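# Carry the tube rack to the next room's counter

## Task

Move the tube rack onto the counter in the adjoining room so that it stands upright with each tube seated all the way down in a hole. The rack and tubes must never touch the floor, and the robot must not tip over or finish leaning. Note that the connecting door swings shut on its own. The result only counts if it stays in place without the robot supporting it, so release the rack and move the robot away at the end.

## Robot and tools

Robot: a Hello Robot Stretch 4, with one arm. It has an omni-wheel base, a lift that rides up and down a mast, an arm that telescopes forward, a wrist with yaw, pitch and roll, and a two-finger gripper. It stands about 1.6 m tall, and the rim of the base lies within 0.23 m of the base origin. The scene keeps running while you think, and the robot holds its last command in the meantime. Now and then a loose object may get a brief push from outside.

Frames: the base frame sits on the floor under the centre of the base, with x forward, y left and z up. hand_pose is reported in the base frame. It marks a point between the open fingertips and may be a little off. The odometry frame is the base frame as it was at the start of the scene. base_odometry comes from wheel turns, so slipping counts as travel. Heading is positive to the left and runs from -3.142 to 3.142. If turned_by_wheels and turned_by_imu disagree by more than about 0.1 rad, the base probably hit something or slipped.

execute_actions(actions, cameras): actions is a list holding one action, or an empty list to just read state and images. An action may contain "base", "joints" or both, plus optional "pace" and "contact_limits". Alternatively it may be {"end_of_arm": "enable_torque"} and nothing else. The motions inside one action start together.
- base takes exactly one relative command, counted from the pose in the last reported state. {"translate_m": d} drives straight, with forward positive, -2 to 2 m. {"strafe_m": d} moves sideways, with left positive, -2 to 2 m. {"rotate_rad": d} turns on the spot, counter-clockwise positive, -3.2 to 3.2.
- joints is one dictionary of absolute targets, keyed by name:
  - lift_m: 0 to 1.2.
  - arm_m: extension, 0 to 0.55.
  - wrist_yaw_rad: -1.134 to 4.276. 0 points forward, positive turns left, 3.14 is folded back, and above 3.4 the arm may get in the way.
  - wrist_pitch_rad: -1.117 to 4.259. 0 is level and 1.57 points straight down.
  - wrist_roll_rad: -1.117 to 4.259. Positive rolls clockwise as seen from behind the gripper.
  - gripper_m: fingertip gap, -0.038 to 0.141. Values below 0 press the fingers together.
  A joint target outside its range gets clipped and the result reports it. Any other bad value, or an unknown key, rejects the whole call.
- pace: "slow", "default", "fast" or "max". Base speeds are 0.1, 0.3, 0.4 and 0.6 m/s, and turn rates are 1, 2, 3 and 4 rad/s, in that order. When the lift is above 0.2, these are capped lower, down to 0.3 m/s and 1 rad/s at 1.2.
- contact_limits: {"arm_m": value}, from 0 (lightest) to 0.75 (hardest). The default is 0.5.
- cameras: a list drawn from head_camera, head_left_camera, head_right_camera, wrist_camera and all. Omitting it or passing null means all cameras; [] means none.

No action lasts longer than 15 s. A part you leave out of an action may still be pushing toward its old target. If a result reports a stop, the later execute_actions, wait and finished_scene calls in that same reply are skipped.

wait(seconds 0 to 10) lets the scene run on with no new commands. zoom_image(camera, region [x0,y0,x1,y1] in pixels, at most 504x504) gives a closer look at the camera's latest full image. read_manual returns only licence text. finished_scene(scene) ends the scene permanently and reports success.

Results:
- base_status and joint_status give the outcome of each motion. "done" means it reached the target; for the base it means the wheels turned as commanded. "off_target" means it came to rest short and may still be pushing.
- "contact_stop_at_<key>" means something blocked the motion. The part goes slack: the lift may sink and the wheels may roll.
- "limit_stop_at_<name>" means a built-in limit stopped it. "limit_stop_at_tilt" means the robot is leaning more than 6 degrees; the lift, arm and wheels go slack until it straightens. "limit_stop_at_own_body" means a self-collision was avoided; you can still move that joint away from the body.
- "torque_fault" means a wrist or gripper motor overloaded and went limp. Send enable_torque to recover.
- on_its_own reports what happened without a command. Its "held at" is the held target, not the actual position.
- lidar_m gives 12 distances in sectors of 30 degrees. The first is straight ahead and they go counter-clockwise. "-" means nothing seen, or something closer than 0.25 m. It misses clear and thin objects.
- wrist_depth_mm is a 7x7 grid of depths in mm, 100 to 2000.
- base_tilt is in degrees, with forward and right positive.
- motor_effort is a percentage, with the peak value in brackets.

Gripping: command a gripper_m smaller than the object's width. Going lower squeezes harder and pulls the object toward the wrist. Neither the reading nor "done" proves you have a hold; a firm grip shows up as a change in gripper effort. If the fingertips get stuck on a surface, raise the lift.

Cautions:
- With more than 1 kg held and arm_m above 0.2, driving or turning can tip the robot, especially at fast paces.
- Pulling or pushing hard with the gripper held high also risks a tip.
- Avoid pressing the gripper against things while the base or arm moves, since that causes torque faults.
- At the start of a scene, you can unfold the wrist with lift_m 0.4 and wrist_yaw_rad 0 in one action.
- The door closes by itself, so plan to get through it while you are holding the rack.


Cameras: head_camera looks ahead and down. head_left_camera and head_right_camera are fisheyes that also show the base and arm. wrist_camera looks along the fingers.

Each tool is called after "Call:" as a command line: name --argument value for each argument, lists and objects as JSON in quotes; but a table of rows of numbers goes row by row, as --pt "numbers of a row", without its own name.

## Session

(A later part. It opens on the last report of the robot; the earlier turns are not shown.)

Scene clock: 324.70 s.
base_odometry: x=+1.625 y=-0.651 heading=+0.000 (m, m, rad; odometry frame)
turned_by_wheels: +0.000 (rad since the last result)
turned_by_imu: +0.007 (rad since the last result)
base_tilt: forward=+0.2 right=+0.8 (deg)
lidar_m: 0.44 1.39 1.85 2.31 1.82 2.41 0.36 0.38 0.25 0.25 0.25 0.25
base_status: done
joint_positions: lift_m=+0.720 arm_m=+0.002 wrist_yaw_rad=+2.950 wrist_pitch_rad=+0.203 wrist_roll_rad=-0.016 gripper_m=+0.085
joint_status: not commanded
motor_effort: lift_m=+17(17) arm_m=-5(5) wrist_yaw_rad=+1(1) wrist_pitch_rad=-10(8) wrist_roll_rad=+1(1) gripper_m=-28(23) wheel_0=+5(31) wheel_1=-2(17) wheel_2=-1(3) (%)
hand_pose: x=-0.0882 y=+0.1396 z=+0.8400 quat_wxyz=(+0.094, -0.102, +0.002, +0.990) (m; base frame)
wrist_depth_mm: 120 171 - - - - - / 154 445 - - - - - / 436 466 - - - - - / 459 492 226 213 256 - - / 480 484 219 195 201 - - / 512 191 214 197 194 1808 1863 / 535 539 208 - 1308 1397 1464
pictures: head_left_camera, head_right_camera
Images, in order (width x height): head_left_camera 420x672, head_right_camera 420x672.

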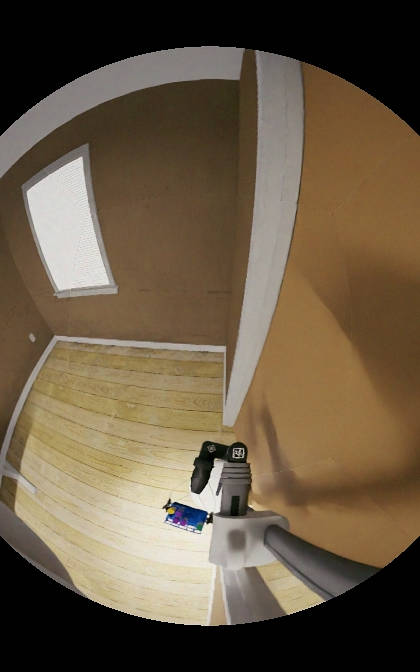

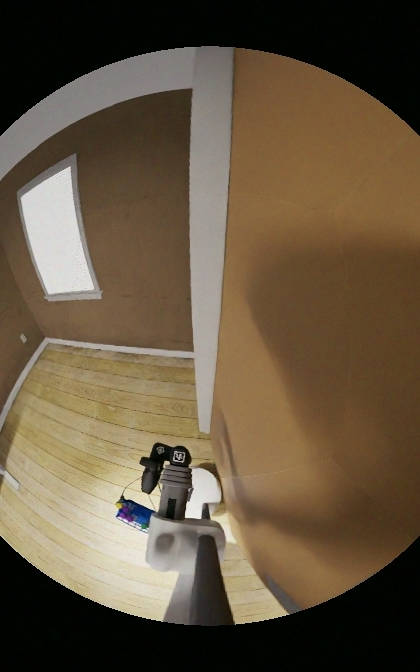

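Call:
execute_actions --actions '[{"base": {"strafe_m": -0.6}}]'

Scene clock: 336.20 s.
base_odometry: x=+1.625 y=-1.251 heading=+0.000 (m, m, rad; odometry frame)
turned_by_wheels: +0.000 (rad since the last result)
turned_by_imu: +0.006 (rad since the last result)
base_tilt: forward=+0.2 right=+0.7 (deg)
lidar_m: 0.25 0.27 0.69 2.37 0.58 0.65 1.72 1.85 1.75 0.28 0.25 -
base_status: done
joint_positions: lift_m=+0.720 arm_m=+0.002 wrist_yaw_rad=+2.950 wrist_pitch_rad=+0.203 wrist_roll_rad=-0.016 gripper_m=+0.085
joint_status: not commanded
motor_effort: lift_m=+17(18) arm_m=-5(5) wrist_yaw_rad=+0(1) wrist_pitch_rad=-10(11) wrist_roll_rad=+0(0) gripper_m=-27(24) wheel_0=+2(21) wheel_1=+3(15) wheel_2=-2(4) (%)
hand_pose: x=-0.0882 y=+0.1396 z=+0.8400 quat_wxyz=(+0.094, -0.102, +0.002, +0.990) (m; base frame)
wrist_depth_mm: 120 171 - 1618 788 517 - / 155 1661 - 1576 788 544 - / 1661 1756 1708 1308 723 564 - / 1708 1808 229 213 258 591 - / 1756 1808 217 194 197 615 - / 1464 191 215 197 194 668 1921 / 1205 1255 208 - 661 1336 1537
pictures: head_camera, head_left_camera, head_right_camera, wrist_camera
camera_calibration (this result's frames):
wrist_camera: T_world_to_cam=[[0.182419, 0.975888, 0.119857, -0.230403], [0.278286, 0.0656716, -0.958251, 0.862721], [-0.943017, 0.208157, -0.259596, 0.334207], [0, 0, 0, 1]] pos_world=[0.11711, 0.0986233, 0.941077]
Images, in order (width x height): head_camera 420x560, head_left_camera 420x672, head_right_camera 420x672, wrist_camera 616x392.

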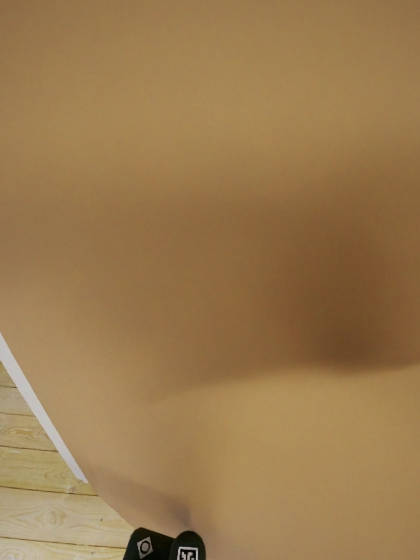

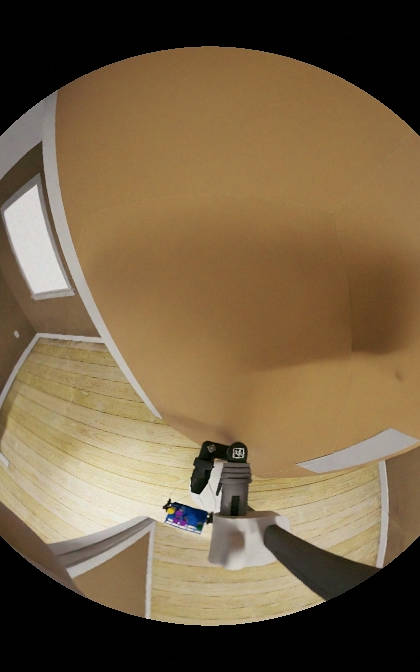

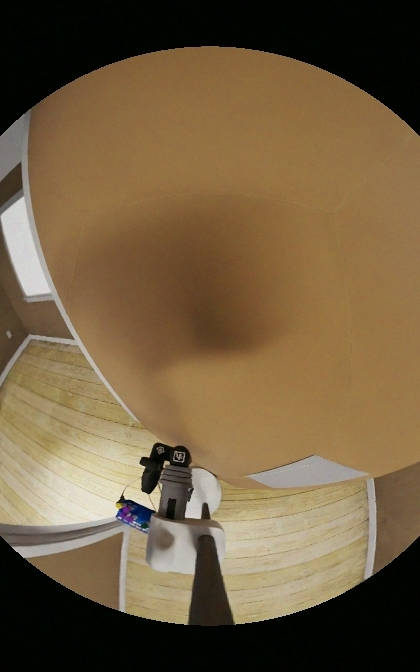

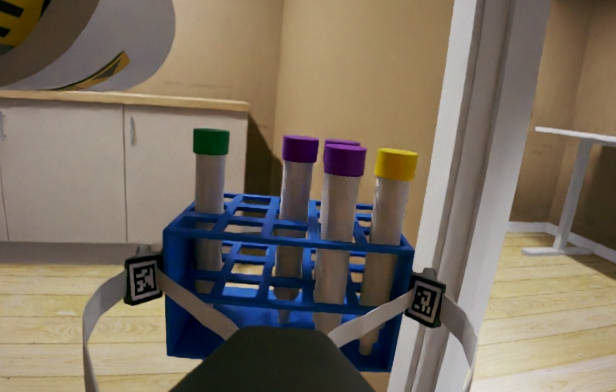

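Call:
execute_actions --actions '[{"base": {"strafe_m": -0.52}}]'

Scene clock: 400.93 s.
base_odometry: x=+1.625 y=-1.771 heading=+0.000 (m, m, rad; odometry frame)
turned_by_wheels: +0.000 (rad since the last result)
turned_by_imu: +0.006 (rad since the last result)
base_tilt: forward=+0.2 right=+0.8 (deg)
lidar_m: 1.34 1.42 0.26 0.26 1.06 1.36 1.75 1.69 1.19 1.14 1.16 1.43
base_status: done
joint_positions: lift_m=+0.720 arm_m=+0.001 wrist_yaw_rad=+2.950 wrist_pitch_rad=+0.203 wrist_roll_rad=-0.016 gripper_m=+0.085
joint_status: not commanded
motor_effort: lift_m=+19(19) arm_m=+0(5) wrist_yaw_rad=+1(31) wrist_pitch_rad=-11(11) wrist_roll_rad=+0(2) gripper_m=-23(21) wheel_0=+1(14) wheel_1=-1(19) wheel_2=+0(11) (%)
hand_pose: x=-0.0890 y=+0.1396 z=+0.8399 quat_wxyz=(+0.094, -0.102, +0.002, +0.990) (m; base frame)
wrist_depth_mm: 120 171 - - 1921 1229 976 / 155 1618 - - 1863 1229 960 / 1618 1708 1863 1863 1756 1229 976 / 1708 1756 227 209 256 1229 976 / 1756 1808 217 196 195 1229 591 / 1464 191 214 200 193 1160 198 / 1182 1281 207 - 1308 1138 -
pictures: head_camera, head_left_camera, head_right_camera, wrist_camera
camera_calibration (this result's frames):
wrist_camera: T_world_to_cam=[[0.182506, 0.975872, 0.119856, -0.230244], [0.27831, 0.0656424, -0.958245, 0.862835], [-0.942992, 0.208243, -0.259615, 0.333366], [0, 0, 0, 1]] pos_world=[0.116246, 0.0986286, 0.940951]
Images, in order (width x height): head_camera 420x560, head_left_camera 420x672, head_right_camera 420x672, wrist_camera 616x392.

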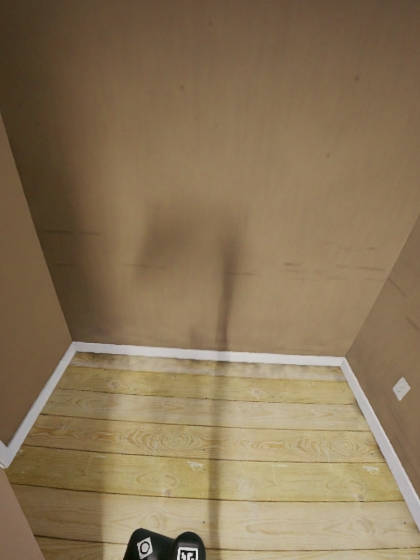

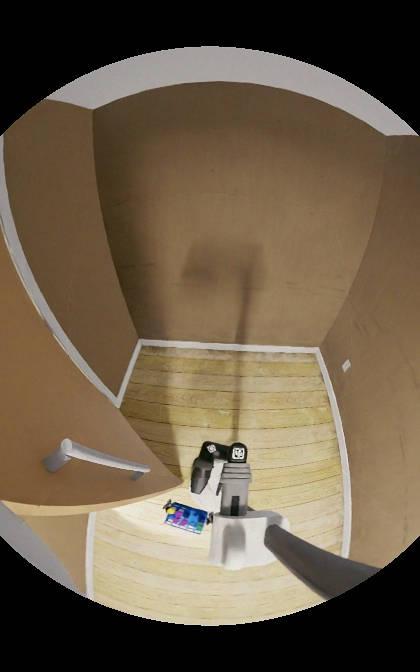

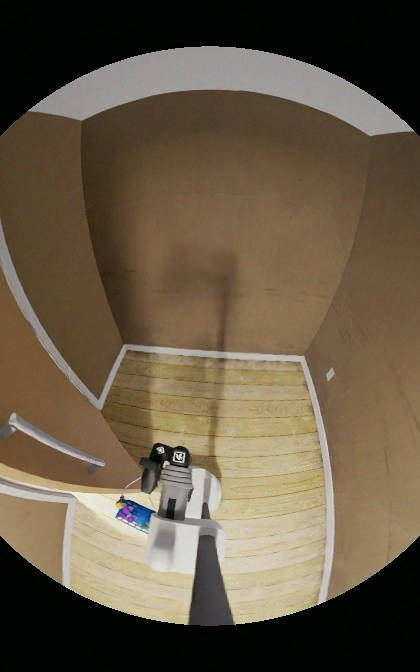

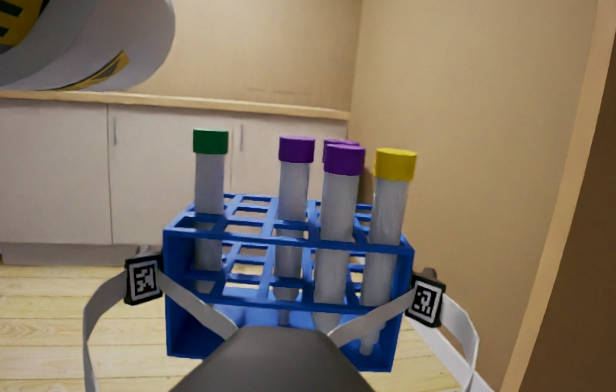

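Call:
execute_actions --actions '[]'

Scene clock: 407.10 s.
base_odometry: x=+1.625 y=-1.771 heading=+0.000 (m, m, rad; odometry frame)
turned_by_wheels: +0.000 (rad since the last result)
turned_by_imu: +0.002 (rad since the last result)
base_tilt: forward=+0.1 right=+0.8 (deg)
lidar_m: 1.38 1.42 0.99 0.96 0.96 1.40 1.74 1.68 1.19 1.13 1.19 1.46
base_status: done
joint_positions: lift_m=+0.720 arm_m=+0.001 wrist_yaw_rad=+2.950 wrist_pitch_rad=+0.203 wrist_roll_rad=-0.016 gripper_m=+0.085
joint_status: not commanded
motor_effort: lift_m=+19(19) arm_m=+0(5) wrist_yaw_rad=+1(31) wrist_pitch_rad=-10(11) wrist_roll_rad=+1(2) gripper_m=-20(21) wheel_0=+1(14) wheel_1=+0(19) wheel_2=+0(11) (%)
hand_pose: x=-0.0890 y=+0.1396 z=+0.8399 quat_wxyz=(+0.094, -0.102, +0.002, +0.990) (m; base frame)
wrist_depth_mm: 119 172 - - 1921 1255 976 / 154 1618 - - 1808 1229 946 / 1618 1708 1808 1863 1708 1229 946 / 1708 1808 225 211 258 1229 931 / 1708 1863 218 195 196 1229 931 / 1464 190 214 198 194 1160 931 / 1255 1229 208 - 1336 1138 931
pictures: head_camera, head_left_camera, head_right_camera, wrist_camera
camera_calibration (this result's frames):
wrist_camera: T_world_to_cam=[[0.182506, 0.975872, 0.119857, -0.230244], [0.27831, 0.0656427, -0.958245, 0.862835], [-0.942993, 0.208243, -0.259615, 0.333366], [0, 0, 0, 1]] pos_world=[0.116246, 0.0986285, 0.940951]
Images, in order (width x height): head_camera 420x560, head_left_camera 420x672, head_right_camera 420x672, wrist_camera 616x392.

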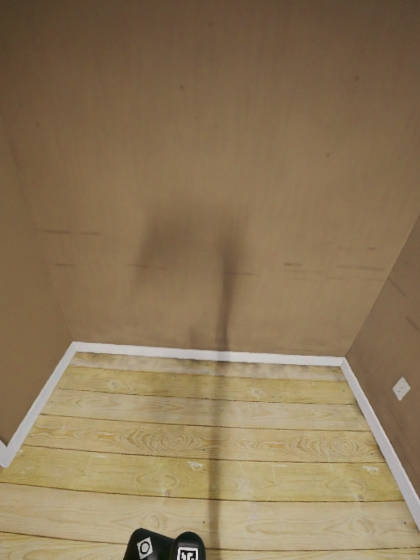

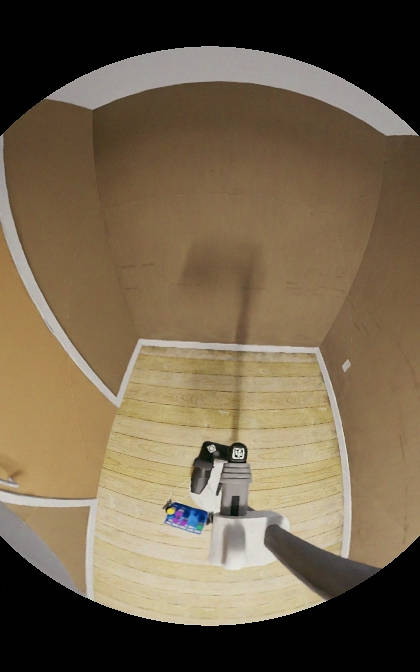

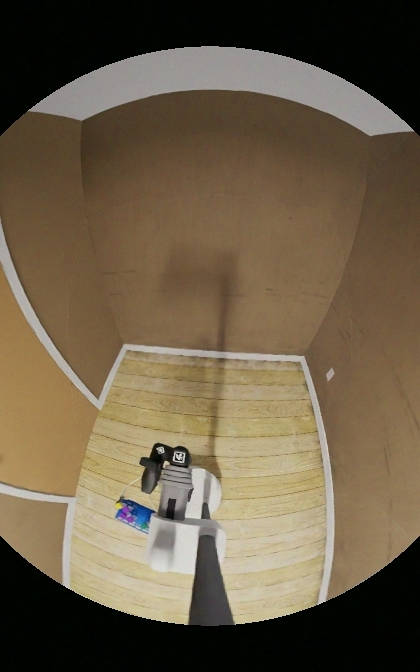

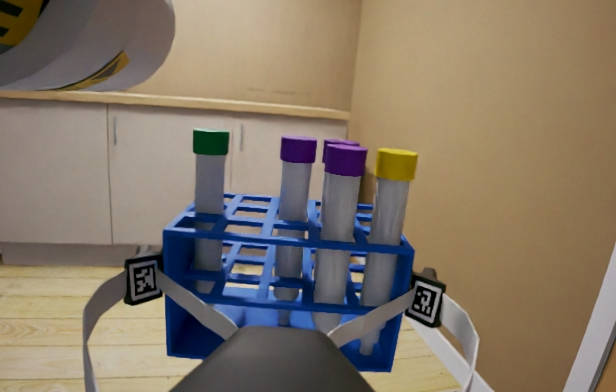

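Call:
execute_actions --actions '[{"base": {"rotate_rad": 3.14}, "joints": {"wrist_yaw_rad": 0.0, "lift_m": 0.9}}]'

Scene clock: 423.77 s.
base_odometry: x=+1.625 y=-1.771 heading=+3.140 (m, m, rad; odometry frame)
turned_by_wheels: +3.140 (rad since the last result)
turned_by_imu: +3.142 (rad since the last result)
base_tilt: forward=+0.1 right=+0.8 (deg)
lidar_m: 0.40 1.66 1.20 1.11 1.18 1.45 1.38 1.43 1.03 0.97 0.97 1.41
base_status: done
joint_positions: lift_m=+0.900 arm_m=+0.001 wrist_yaw_rad=+0.000 wrist_pitch_rad=+0.203 wrist_roll_rad=-0.016 gripper_m=+0.085
joint_status: all done
motor_effort: lift_m=+21(24) arm_m=+0(0) wrist_yaw_rad=+0(8) wrist_pitch_rad=-10(8) wrist_roll_rad=+1(1) gripper_m=-25(26) wheel_0=+0(8) wheel_1=-1(5) wheel_2=+1(6) (%)
hand_pose: x=+0.4543 y=-0.0873 z=+1.0197 quat_wxyz=(+0.995, -0.008, +0.102, +0.001) (m; base frame)
wrist_depth_mm: 1661 1983 1983 1983 1921 1756 1255 / 1708 - - - - 1708 1205 / 1537 1576 1537 1537 - 1661 1182 / 1537 1537 213 212 257 1661 1160 / 1618 1576 218 195 201 1618 1160 / 1618 190 213 198 194 1499 1138 / 1464 1464 208 - 1576 1430 1138
pictures: head_camera, head_left_camera, head_right_camera, wrist_camera
camera_calibration (this result's frames):
wrist_camera: T_world_to_cam=[[0.00703893, -0.992766, 0.119856, -0.221672], [-0.260671, -0.117537, -0.958246, 1.12768], [0.965402, -0.0244979, -0.259612, 0.0524014], [0, 0, 0, 1]] pos_world=[0.244926, -0.0862405, 1.12077]
Images, in order (width x height): head_camera 420x560, head_left_camera 420x672, head_right_camera 420x672, wrist_camera 616x392.

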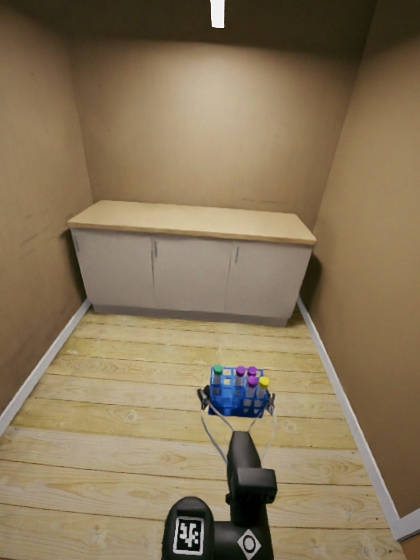

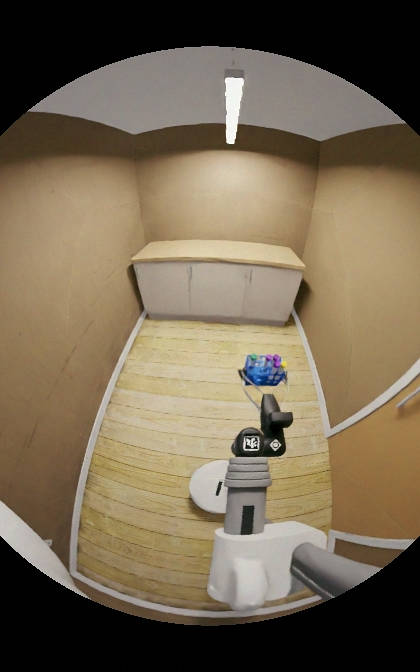

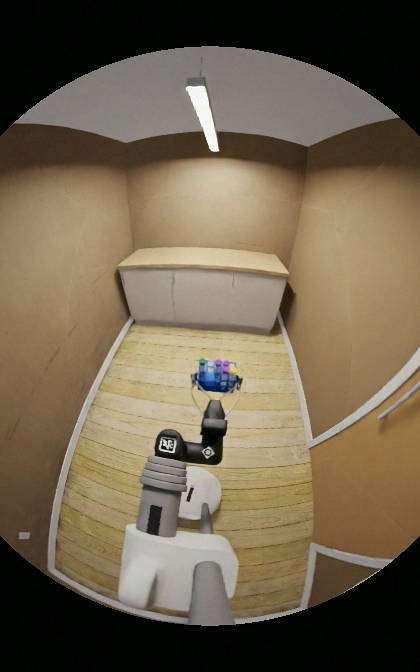

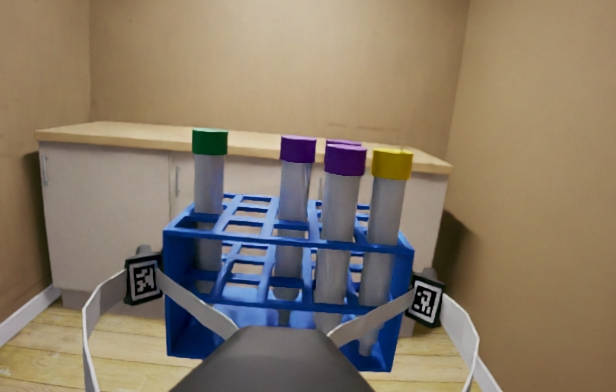

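Call:
zoom_image --camera "head_camera" --region '[60, 190, 330, 340]'

Region (60, 190, 330, 340) of head_camera's 420x560 image, scaled by 1.867, with more detail than that image has.

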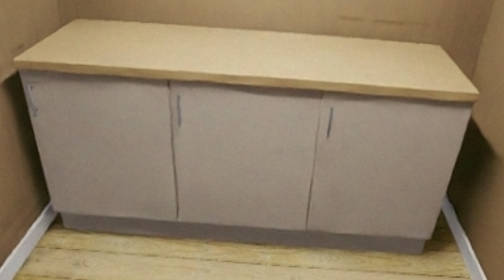

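Call:
execute_actions --actions '[{"base": {"translate_m": 1.31}, "joints": {"arm_m": 0.2, "lift_m": 0.92}, "pace": "fast"}]'

Scene clock: 456.17 s.
base_odometry: x=+0.315 y=-1.769 heading=+3.140 (m, m, rad; odometry frame)
turned_by_wheels: +0.000 (rad since the last result)
turned_by_imu: +0.003 (rad since the last result)
base_tilt: forward=+0.2 right=+0.8 (deg)
lidar_m: 0.42 0.44 0.59 1.14 1.18 1.63 2.70 1.35 1.00 0.95 0.60 0.44
base_status: done
joint_positions: lift_m=+0.920 arm_m=+0.199 wrist_yaw_rad=+0.000 wrist_pitch_rad=+0.203 wrist_roll_rad=-0.016 gripper_m=+0.085
joint_status: all done
motor_effort: lift_m=+21(23) arm_m=+5(6) wrist_yaw_rad=+1(2) wrist_pitch_rad=-11(8) wrist_roll_rad=+0(1) gripper_m=-23(19) wheel_0=-1(10) wheel_1=+0(5) wheel_2=+0(7) (%)
hand_pose: x=+0.6526 y=-0.0874 z=+1.0398 quat_wxyz=(+0.995, -0.008, +0.101, +0.001) (m; base frame)
wrist_depth_mm: 569 574 574 580 580 574 585 / 585 591 591 609 609 603 609 / 615 615 609 609 615 634 634 / 634 640 213 212 647 654 654 / 477 466 217 195 201 634 676 / 359 190 215 199 193 442 449 / 293 304 207 - 317 342 359
pictures: head_camera, head_left_camera, head_right_camera, wrist_camera
camera_calibration (this result's frames):
wrist_camera: T_world_to_cam=[[0.00683031, -0.992768, 0.119857, -0.225392], [-0.260569, -0.117486, -0.95828, 1.19857], [0.965431, -0.0246856, -0.259487, -0.134024], [0, 0, 0, 1]] pos_world=[0.443242, -0.0862548, 1.14081]
Images, in order (width x height): head_camera 420x560, head_left_camera 420x672, head_right_camera 420x672, wrist_camera 616x392.

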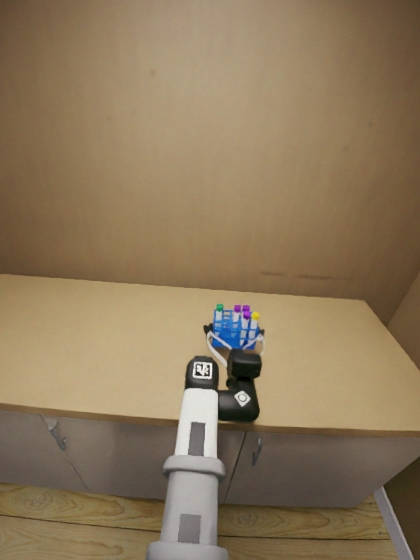

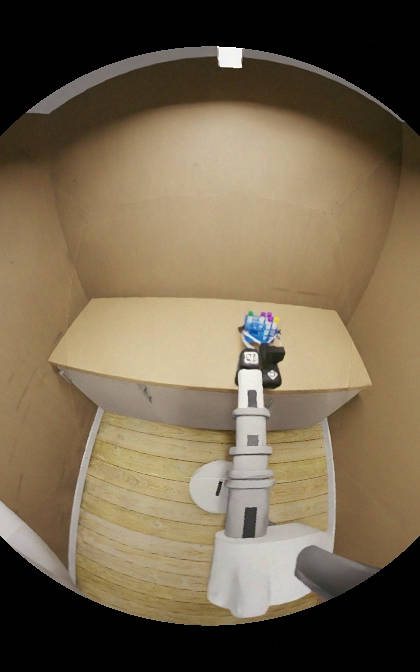

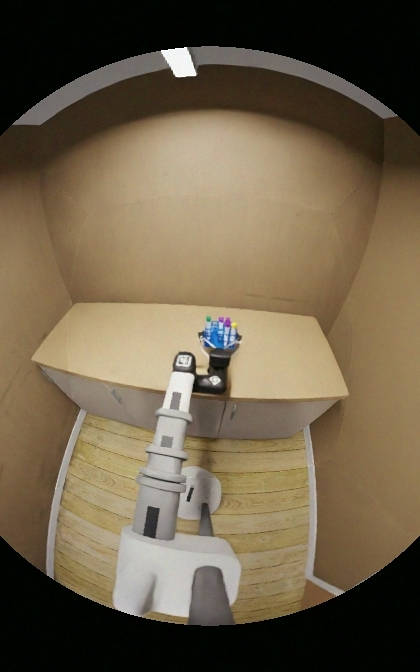

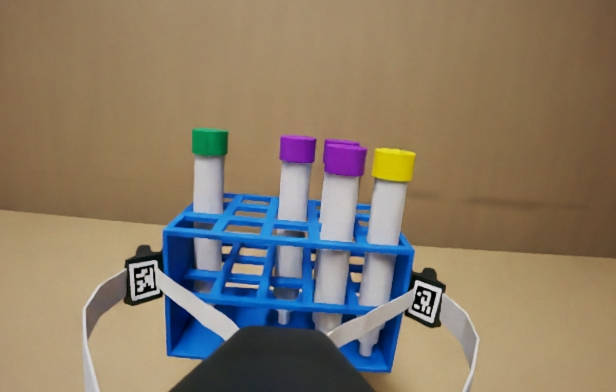

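Call:
execute_actions --actions '[{"joints": {"lift_m": 0.846, "arm_m": 0.24}}]' --cameras '["head_camera", "wrist_camera"]'

Scene clock: 471.00 s.
base_odometry: x=+0.315 y=-1.769 heading=+3.140 (m, m, rad; odometry frame)
turned_by_wheels: +0.000 (rad since the last result)
turned_by_imu: +0.003 (rad since the last result)
base_tilt: forward=+0.3 right=+0.9 (deg)
lidar_m: 0.41 0.44 0.61 1.12 1.20 1.61 2.70 1.38 1.02 0.96 0.59 0.42
base_status: not commanded
joint_positions: lift_m=+0.846 arm_m=+0.239 wrist_yaw_rad=+0.000 wrist_pitch_rad=+0.203 wrist_roll_rad=-0.016 gripper_m=+0.085
joint_status: all done
motor_effort: lift_m=+16(19) arm_m=+5(5) wrist_yaw_rad=+1(1) wrist_pitch_rad=-10(9) wrist_roll_rad=+1(0) gripper_m=-27(25) wheel_0=-1(1) wheel_1=+0(0) wheel_2=+0(0) (%)
hand_pose: x=+0.6926 y=-0.0874 z=+0.9662 quat_wxyz=(+0.995, -0.008, +0.101, +0.001) (m; base frame)
wrist_depth_mm: 530 530 539 539 544 544 544 / 544 549 559 564 559 569 569 / 580 580 574 574 580 591 591 / 480 512 226 212 231 615 609 / 324 315 218 195 194 430 445 / 243 191 214 198 194 300 307 / 199 205 204 - 216 230 243
pictures: head_camera, wrist_camera
camera_calibration (this result's frames):
wrist_camera: T_world_to_cam=[[0.00681211, -0.992768, 0.119857, -0.216833], [-0.260585, -0.117481, -0.958276, 1.13845], [0.965427, -0.024705, -0.259501, -0.191716], [0, 0, 0, 1]] pos_world=[0.483227, -0.0862563, 1.06718]
Images, in order (width x height): head_camera 420x560, wrist_camera 616x392.

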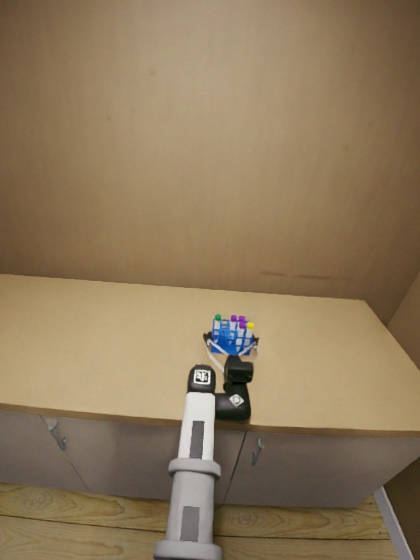

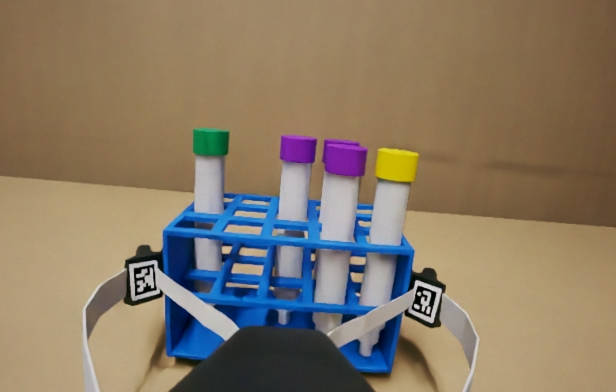

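Call:
execute_actions --actions '[{"joints": {"lift_m": 0.835}, "pace": "slow"}]' --cameras '["wrist_camera"]'

Scene clock: 476.27 s.
base_odometry: x=+0.315 y=-1.769 heading=+3.140 (m, m, rad; odometry frame)
turned_by_wheels: +0.000 (rad since the last result)
turned_by_imu: +0.002 (rad since the last result)
base_tilt: forward=+0.3 right=+0.8 (deg)
lidar_m: 0.40 0.45 0.61 1.15 1.20 1.60 2.68 1.37 1.01 0.97 0.63 0.43
base_status: not commanded
joint_positions: lift_m=+0.835 arm_m=+0.239 wrist_yaw_rad=+0.000 wrist_pitch_rad=+0.203 wrist_roll_rad=-0.016 gripper_m=+0.085
joint_status: all done
motor_effort: lift_m=+16(15) arm_m=+5(5) wrist_yaw_rad=+0(1) wrist_pitch_rad=-9(9) wrist_roll_rad=-1(1) gripper_m=-22(22) wheel_0=-1(1) wheel_1=-1(0) wheel_2=+0(0) (%)
hand_pose: x=+0.6926 y=-0.0874 z=+0.9553 quat_wxyz=(+0.995, -0.008, +0.101, +0.001) (m; base frame)
wrist_depth_mm: 530 535 539 539 539 539 544 / 549 554 559 559 564 569 564 / 574 580 580 580 591 597 591 / 445 477 213 210 257 609 609 / 301 294 217 195 194 397 421 / 226 191 215 198 194 279 286 / 185 192 198 - 211 214 227
pictures: wrist_camera
camera_calibration (this result's frames):
wrist_camera: T_world_to_cam=[[0.00678856, -0.992768, 0.119858, -0.215512], [-0.260398, -0.11748, -0.958327, 1.12792], [0.965477, -0.0247051, -0.259313, -0.194771], [0, 0, 0, 1]] pos_world=[0.483219, -0.0862563, 1.05624]
Images, in order (width x height): wrist_camera 616x392.

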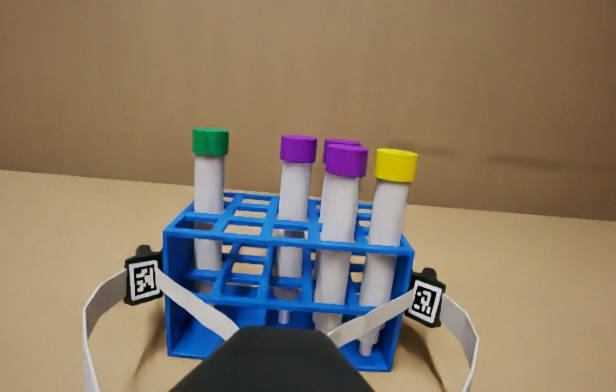

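Call:
execute_actions --actions '[{"joints": {"lift_m": 0.831}, "pace": "slow"}]' --cameras '["wrist_camera"]'

Scene clock: 483.87 s.
base_odometry: x=+0.315 y=-1.769 heading=+3.140 (m, m, rad; odometry frame)
turned_by_wheels: +0.000 (rad since the last result)
turned_by_imu: +0.001 (rad since the last result)
base_tilt: forward=+0.3 right=+0.8 (deg)
lidar_m: 0.42 0.44 0.62 1.14 1.21 1.60 2.70 1.36 1.01 0.95 0.63 0.43
base_status: not commanded
joint_positions: lift_m=+0.831 arm_m=+0.239 wrist_yaw_rad=+0.000 wrist_pitch_rad=+0.199 wrist_roll_rad=-0.016 gripper_m=+0.085
joint_status: all done
motor_effort: lift_m=+14(15) arm_m=+5(5) wrist_yaw_rad=+0(0) wrist_pitch_rad=+3(9) wrist_roll_rad=+2(0) gripper_m=-26(24) wheel_0=-1(1) wheel_1=+0(0) wheel_2=+0(0) (%)
hand_pose: x=+0.6928 y=-0.0874 z=+0.9526 quat_wxyz=(+0.995, -0.008, +0.099, +0.001) (m; base frame)
wrist_depth_mm: 535 535 544 549 539 544 549 / 549 554 559 564 569 569 569 / 574 580 574 569 585 585 591 / 449 488 223 211 258 609 615 / 298 294 217 195 195 404 418 / 225 190 213 198 195 267 286 / 185 191 197 - 210 213 227
pictures: wrist_camera
camera_calibration (this result's frames):
wrist_camera: T_world_to_cam=[[0.00621241, -0.992768, 0.119886, -0.214841], [-0.25615, -0.117468, -0.959473, 1.12364], [0.966617, -0.0247481, -0.255027, -0.200566], [0, 0, 0, 1]] pos_world=[0.483026, -0.0862596, 1.05271]
Images, in order (width x height): wrist_camera 616x392.

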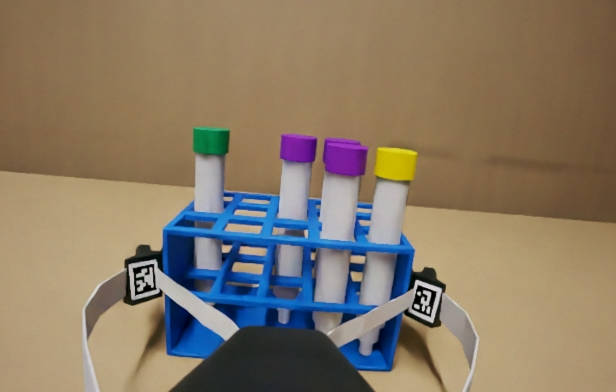

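The wrist pitch effort went from −9 to +3, so the rack is resting on the counter. I'll open the gripper.

Call:
execute_actions --actions '[{"joints": {"gripper_m": 0.141}}]' --cameras '["head_camera", "wrist_camera"]'

Scene clock: 487.37 s.
base_odometry: x=+0.315 y=-1.769 heading=+3.140 (m, m, rad; odometry frame)
turned_by_wheels: +0.000 (rad since the last result)
turned_by_imu: +0.001 (rad since the last result)
base_tilt: forward=+0.2 right=+0.7 (deg)
lidar_m: 0.41 0.43 0.61 1.13 1.20 1.62 2.73 1.38 1.01 0.95 0.59 0.45
base_status: not commanded
joint_positions: lift_m=+0.831 arm_m=+0.239 wrist_yaw_rad=+0.000 wrist_pitch_rad=+0.202 wrist_roll_rad=-0.016 gripper_m=+0.141
joint_status: all done
motor_effort: lift_m=+15(15) arm_m=+5(5) wrist_yaw_rad=+2(1) wrist_pitch_rad=-7(11) wrist_roll_rad=+1(1) gripper_m=-3(23) wheel_0=-1(1) wheel_1=+0(0) wheel_2=+0(1) (%)
hand_pose: x=+0.6926 y=-0.0875 z=+0.9517 quat_wxyz=(+0.995, -0.008, +0.101, +0.001) (m; base frame)
wrist_depth_mm: 535 535 544 544 544 544 549 / 549 554 554 564 564 559 559 / 580 574 574 564 580 591 591 / 439 473 229 220 492 609 615 / 293 285 230 208 208 392 407 / 220 217 212 207 206 270 281 / 181 188 197 - 211 211 222
pictures: head_camera, wrist_camera
camera_calibration (this result's frames):
wrist_camera: T_world_to_cam=[[0.00631445, -0.99277, 0.119867, -0.214852], [-0.259111, -0.1174, -0.958686, 1.12396], [0.965827, -0.0250053, -0.257979, -0.19729], [0, 0, 0, 1]] pos_world=[0.483135, -0.086279, 1.05238]
Images, in order (width x height): head_camera 420x560, wrist_camera 616x392.

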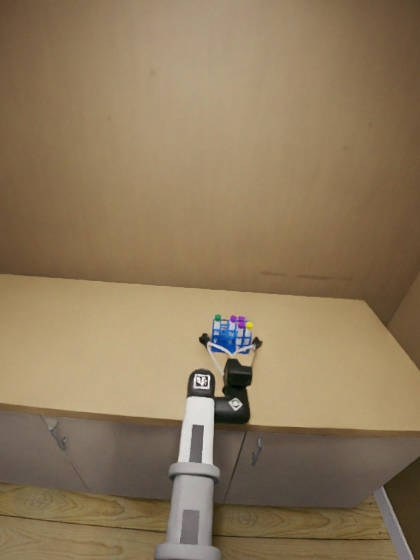

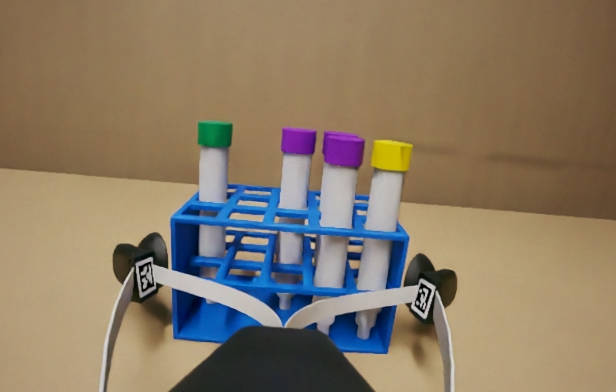

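Call:
zoom_image --camera "wrist_camera" --region '[160, 105, 430, 360]'

Region (160, 105, 430, 360) of wrist_camera's 616x392 image, scaled by 1.867.

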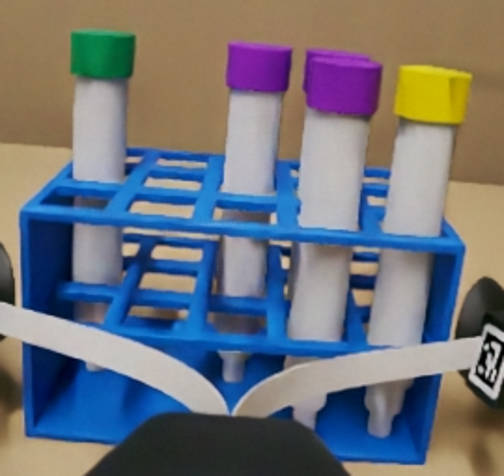

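Call:
execute_actions --actions '[{"joints": {"arm_m": 0.09}}]' --cameras '["head_camera", "wrist_camera"]'

Scene clock: 503.50 s.
base_odometry: x=+0.315 y=-1.769 heading=+3.140 (m, m, rad; odometry frame)
turned_by_wheels: +0.000 (rad since the last result)
turned_by_imu: +0.001 (rad since the last result)
base_tilt: forward=+0.3 right=+0.8 (deg)
lidar_m: 0.40 0.43 0.61 1.14 1.20 1.62 2.72 1.38 1.01 0.94 0.62 0.42
base_status: not commanded
joint_positions: lift_m=+0.831 arm_m=+0.091 wrist_yaw_rad=+0.000 wrist_pitch_rad=+0.202 wrist_roll_rad=-0.016 gripper_m=+0.141
joint_status: all done
motor_effort: lift_m=+16(15) arm_m=-5(3) wrist_yaw_rad=+1(2) wrist_pitch_rad=-6(5) wrist_roll_rad=+1(0) gripper_m=-1(0) wheel_0=-1(1) wheel_1=-1(0) wheel_2=+0(0) (%)
hand_pose: x=+0.5444 y=-0.0875 z=+0.9516 quat_wxyz=(+0.995, -0.008, +0.101, +0.001) (m; base frame)
wrist_depth_mm: 668 676 668 676 676 691 691 / 691 683 699 699 707 707 715 / 707 715 715 366 732 732 732 / 439 473 445 366 591 676 768 / 296 286 332 351 370 389 410 / 222 219 224 246 236 273 281 / 182 189 198 - 214 211 223
pictures: head_camera, wrist_camera
camera_calibration (this result's frames):
wrist_camera: T_world_to_cam=[[0.00647729, -0.992769, 0.119864, -0.213954], [-0.259503, -0.117429, -0.958576, 1.08554], [0.965721, -0.0248962, -0.258387, -0.0536991], [0, 0, 0, 1]] pos_world=[0.334944, -0.0862708, 1.05234]
Images, in order (width x height): head_camera 420x560, wrist_camera 616x392.

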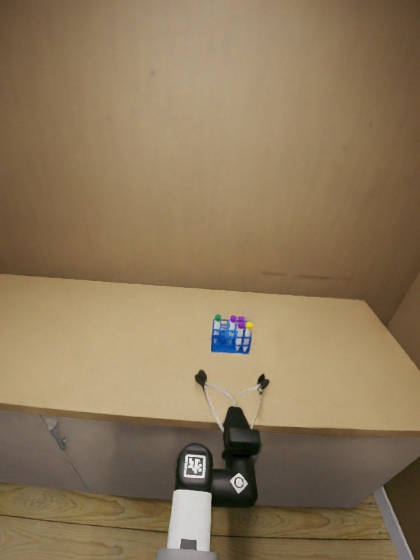

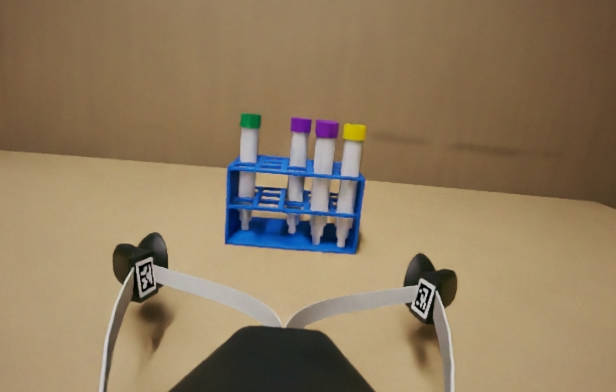

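Call:
zoom_image --camera "wrist_camera" --region '[200, 100, 400, 270]'

Call:
zoom_image --camera "head_camera" --region '[205, 306, 260, 360]'

Region (200, 100, 400, 270) of wrist_camera's 616x392 image, scaled by 2.520; it fills the top 428 rows of this view, and the rest is white.

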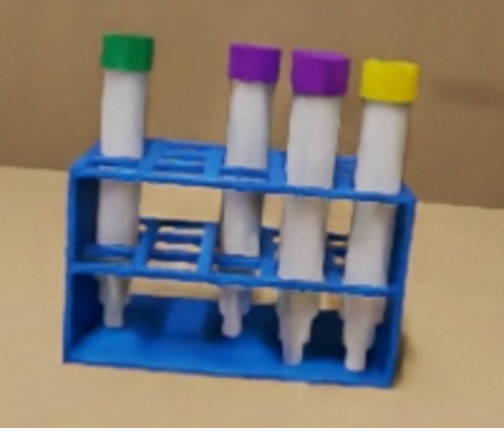

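Region (205, 306, 260, 360) of head_camera's 420x560 image, scaled by 9.164, with more detail than that image has; it fills the top 495 rows of this view, and the rest is white.

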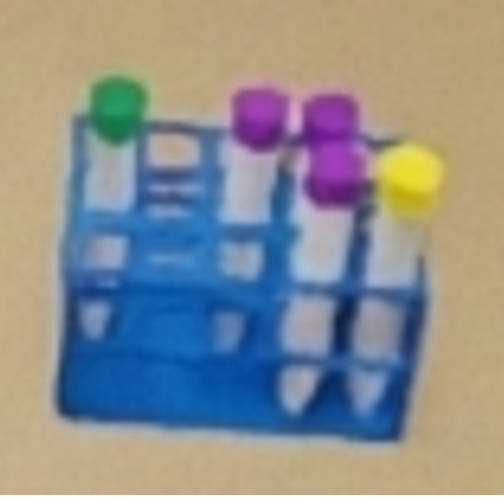

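Call:
execute_actions --actions '[{"base": {"translate_m": -0.3}, "joints": {"arm_m": 0.0, "lift_m": 0.85}}]' --cameras '["head_camera", "wrist_camera"]'

Scene clock: 518.47 s.
base_odometry: x=+0.615 y=-1.770 heading=+3.140 (m, m, rad; odometry frame)
turned_by_wheels: +0.000 (rad since the last result)
turned_by_imu: +0.002 (rad since the last result)
base_tilt: forward=+0.3 right=+0.8 (deg)
lidar_m: 0.71 0.74 1.04 1.13 1.18 1.63 2.39 1.38 1.01 0.97 1.00 0.76
base_status: done
joint_positions: lift_m=+0.850 arm_m=+0.002 wrist_yaw_rad=+0.000 wrist_pitch_rad=+0.202 wrist_roll_rad=-0.016 gripper_m=+0.141
joint_status: all done
motor_effort: lift_m=+21(22) arm_m=-5(6) wrist_yaw_rad=+1(0) wrist_pitch_rad=-8(6) wrist_roll_rad=+0(2) gripper_m=+0(1) wheel_0=+1(2) wheel_1=+0(3) wheel_2=+0(10) (%)
hand_pose: x=+0.4552 y=-0.0874 z=+0.9701 quat_wxyz=(+0.995, -0.008, +0.101, +0.001) (m; base frame)
wrist_depth_mm: 991 1042 1008 1060 1042 1025 1060 / 1060 1060 1060 1078 1060 1098 1078 / 960 1060 1098 1098 1138 1118 1098 / 504 539 574 647 699 768 1025 / 544 512 544 554 521 535 559 / 564 569 564 564 564 580 580 / 580 597 585 - 597 603 609
pictures: head_camera, wrist_camera
camera_calibration (this result's frames):
wrist_camera: T_world_to_cam=[[0.00650694, -0.992769, 0.119864, -0.215608], [-0.259513, -0.117436, -0.958573, 1.08018], [0.965718, -0.0248689, -0.258401, 0.0372744], [0, 0, 0, 1]] pos_world=[0.245729, -0.0862687, 1.07091]
Images, in order (width x height): head_camera 420x560, wrist_camera 616x392.

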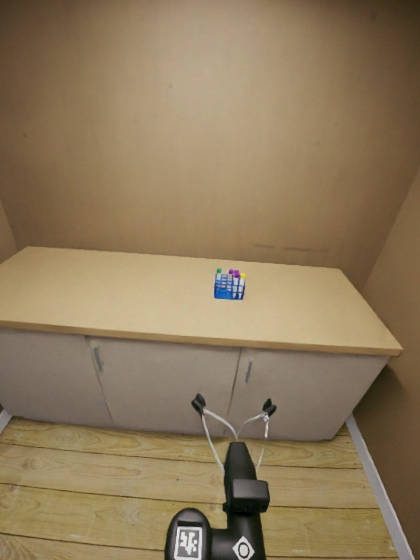

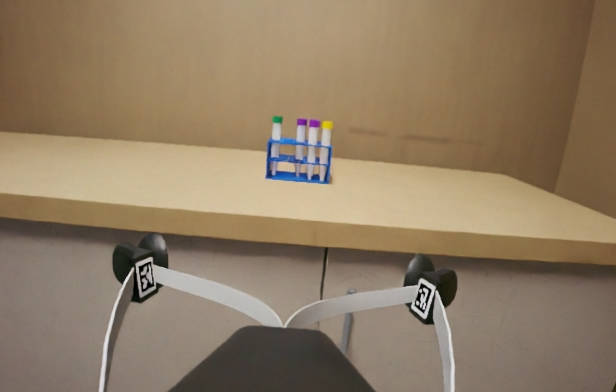

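The rack is upright on the counter with the tubes seated, and the robot is clear.

Call:
finished_scene --scene 2

The scene is finished: the task was done.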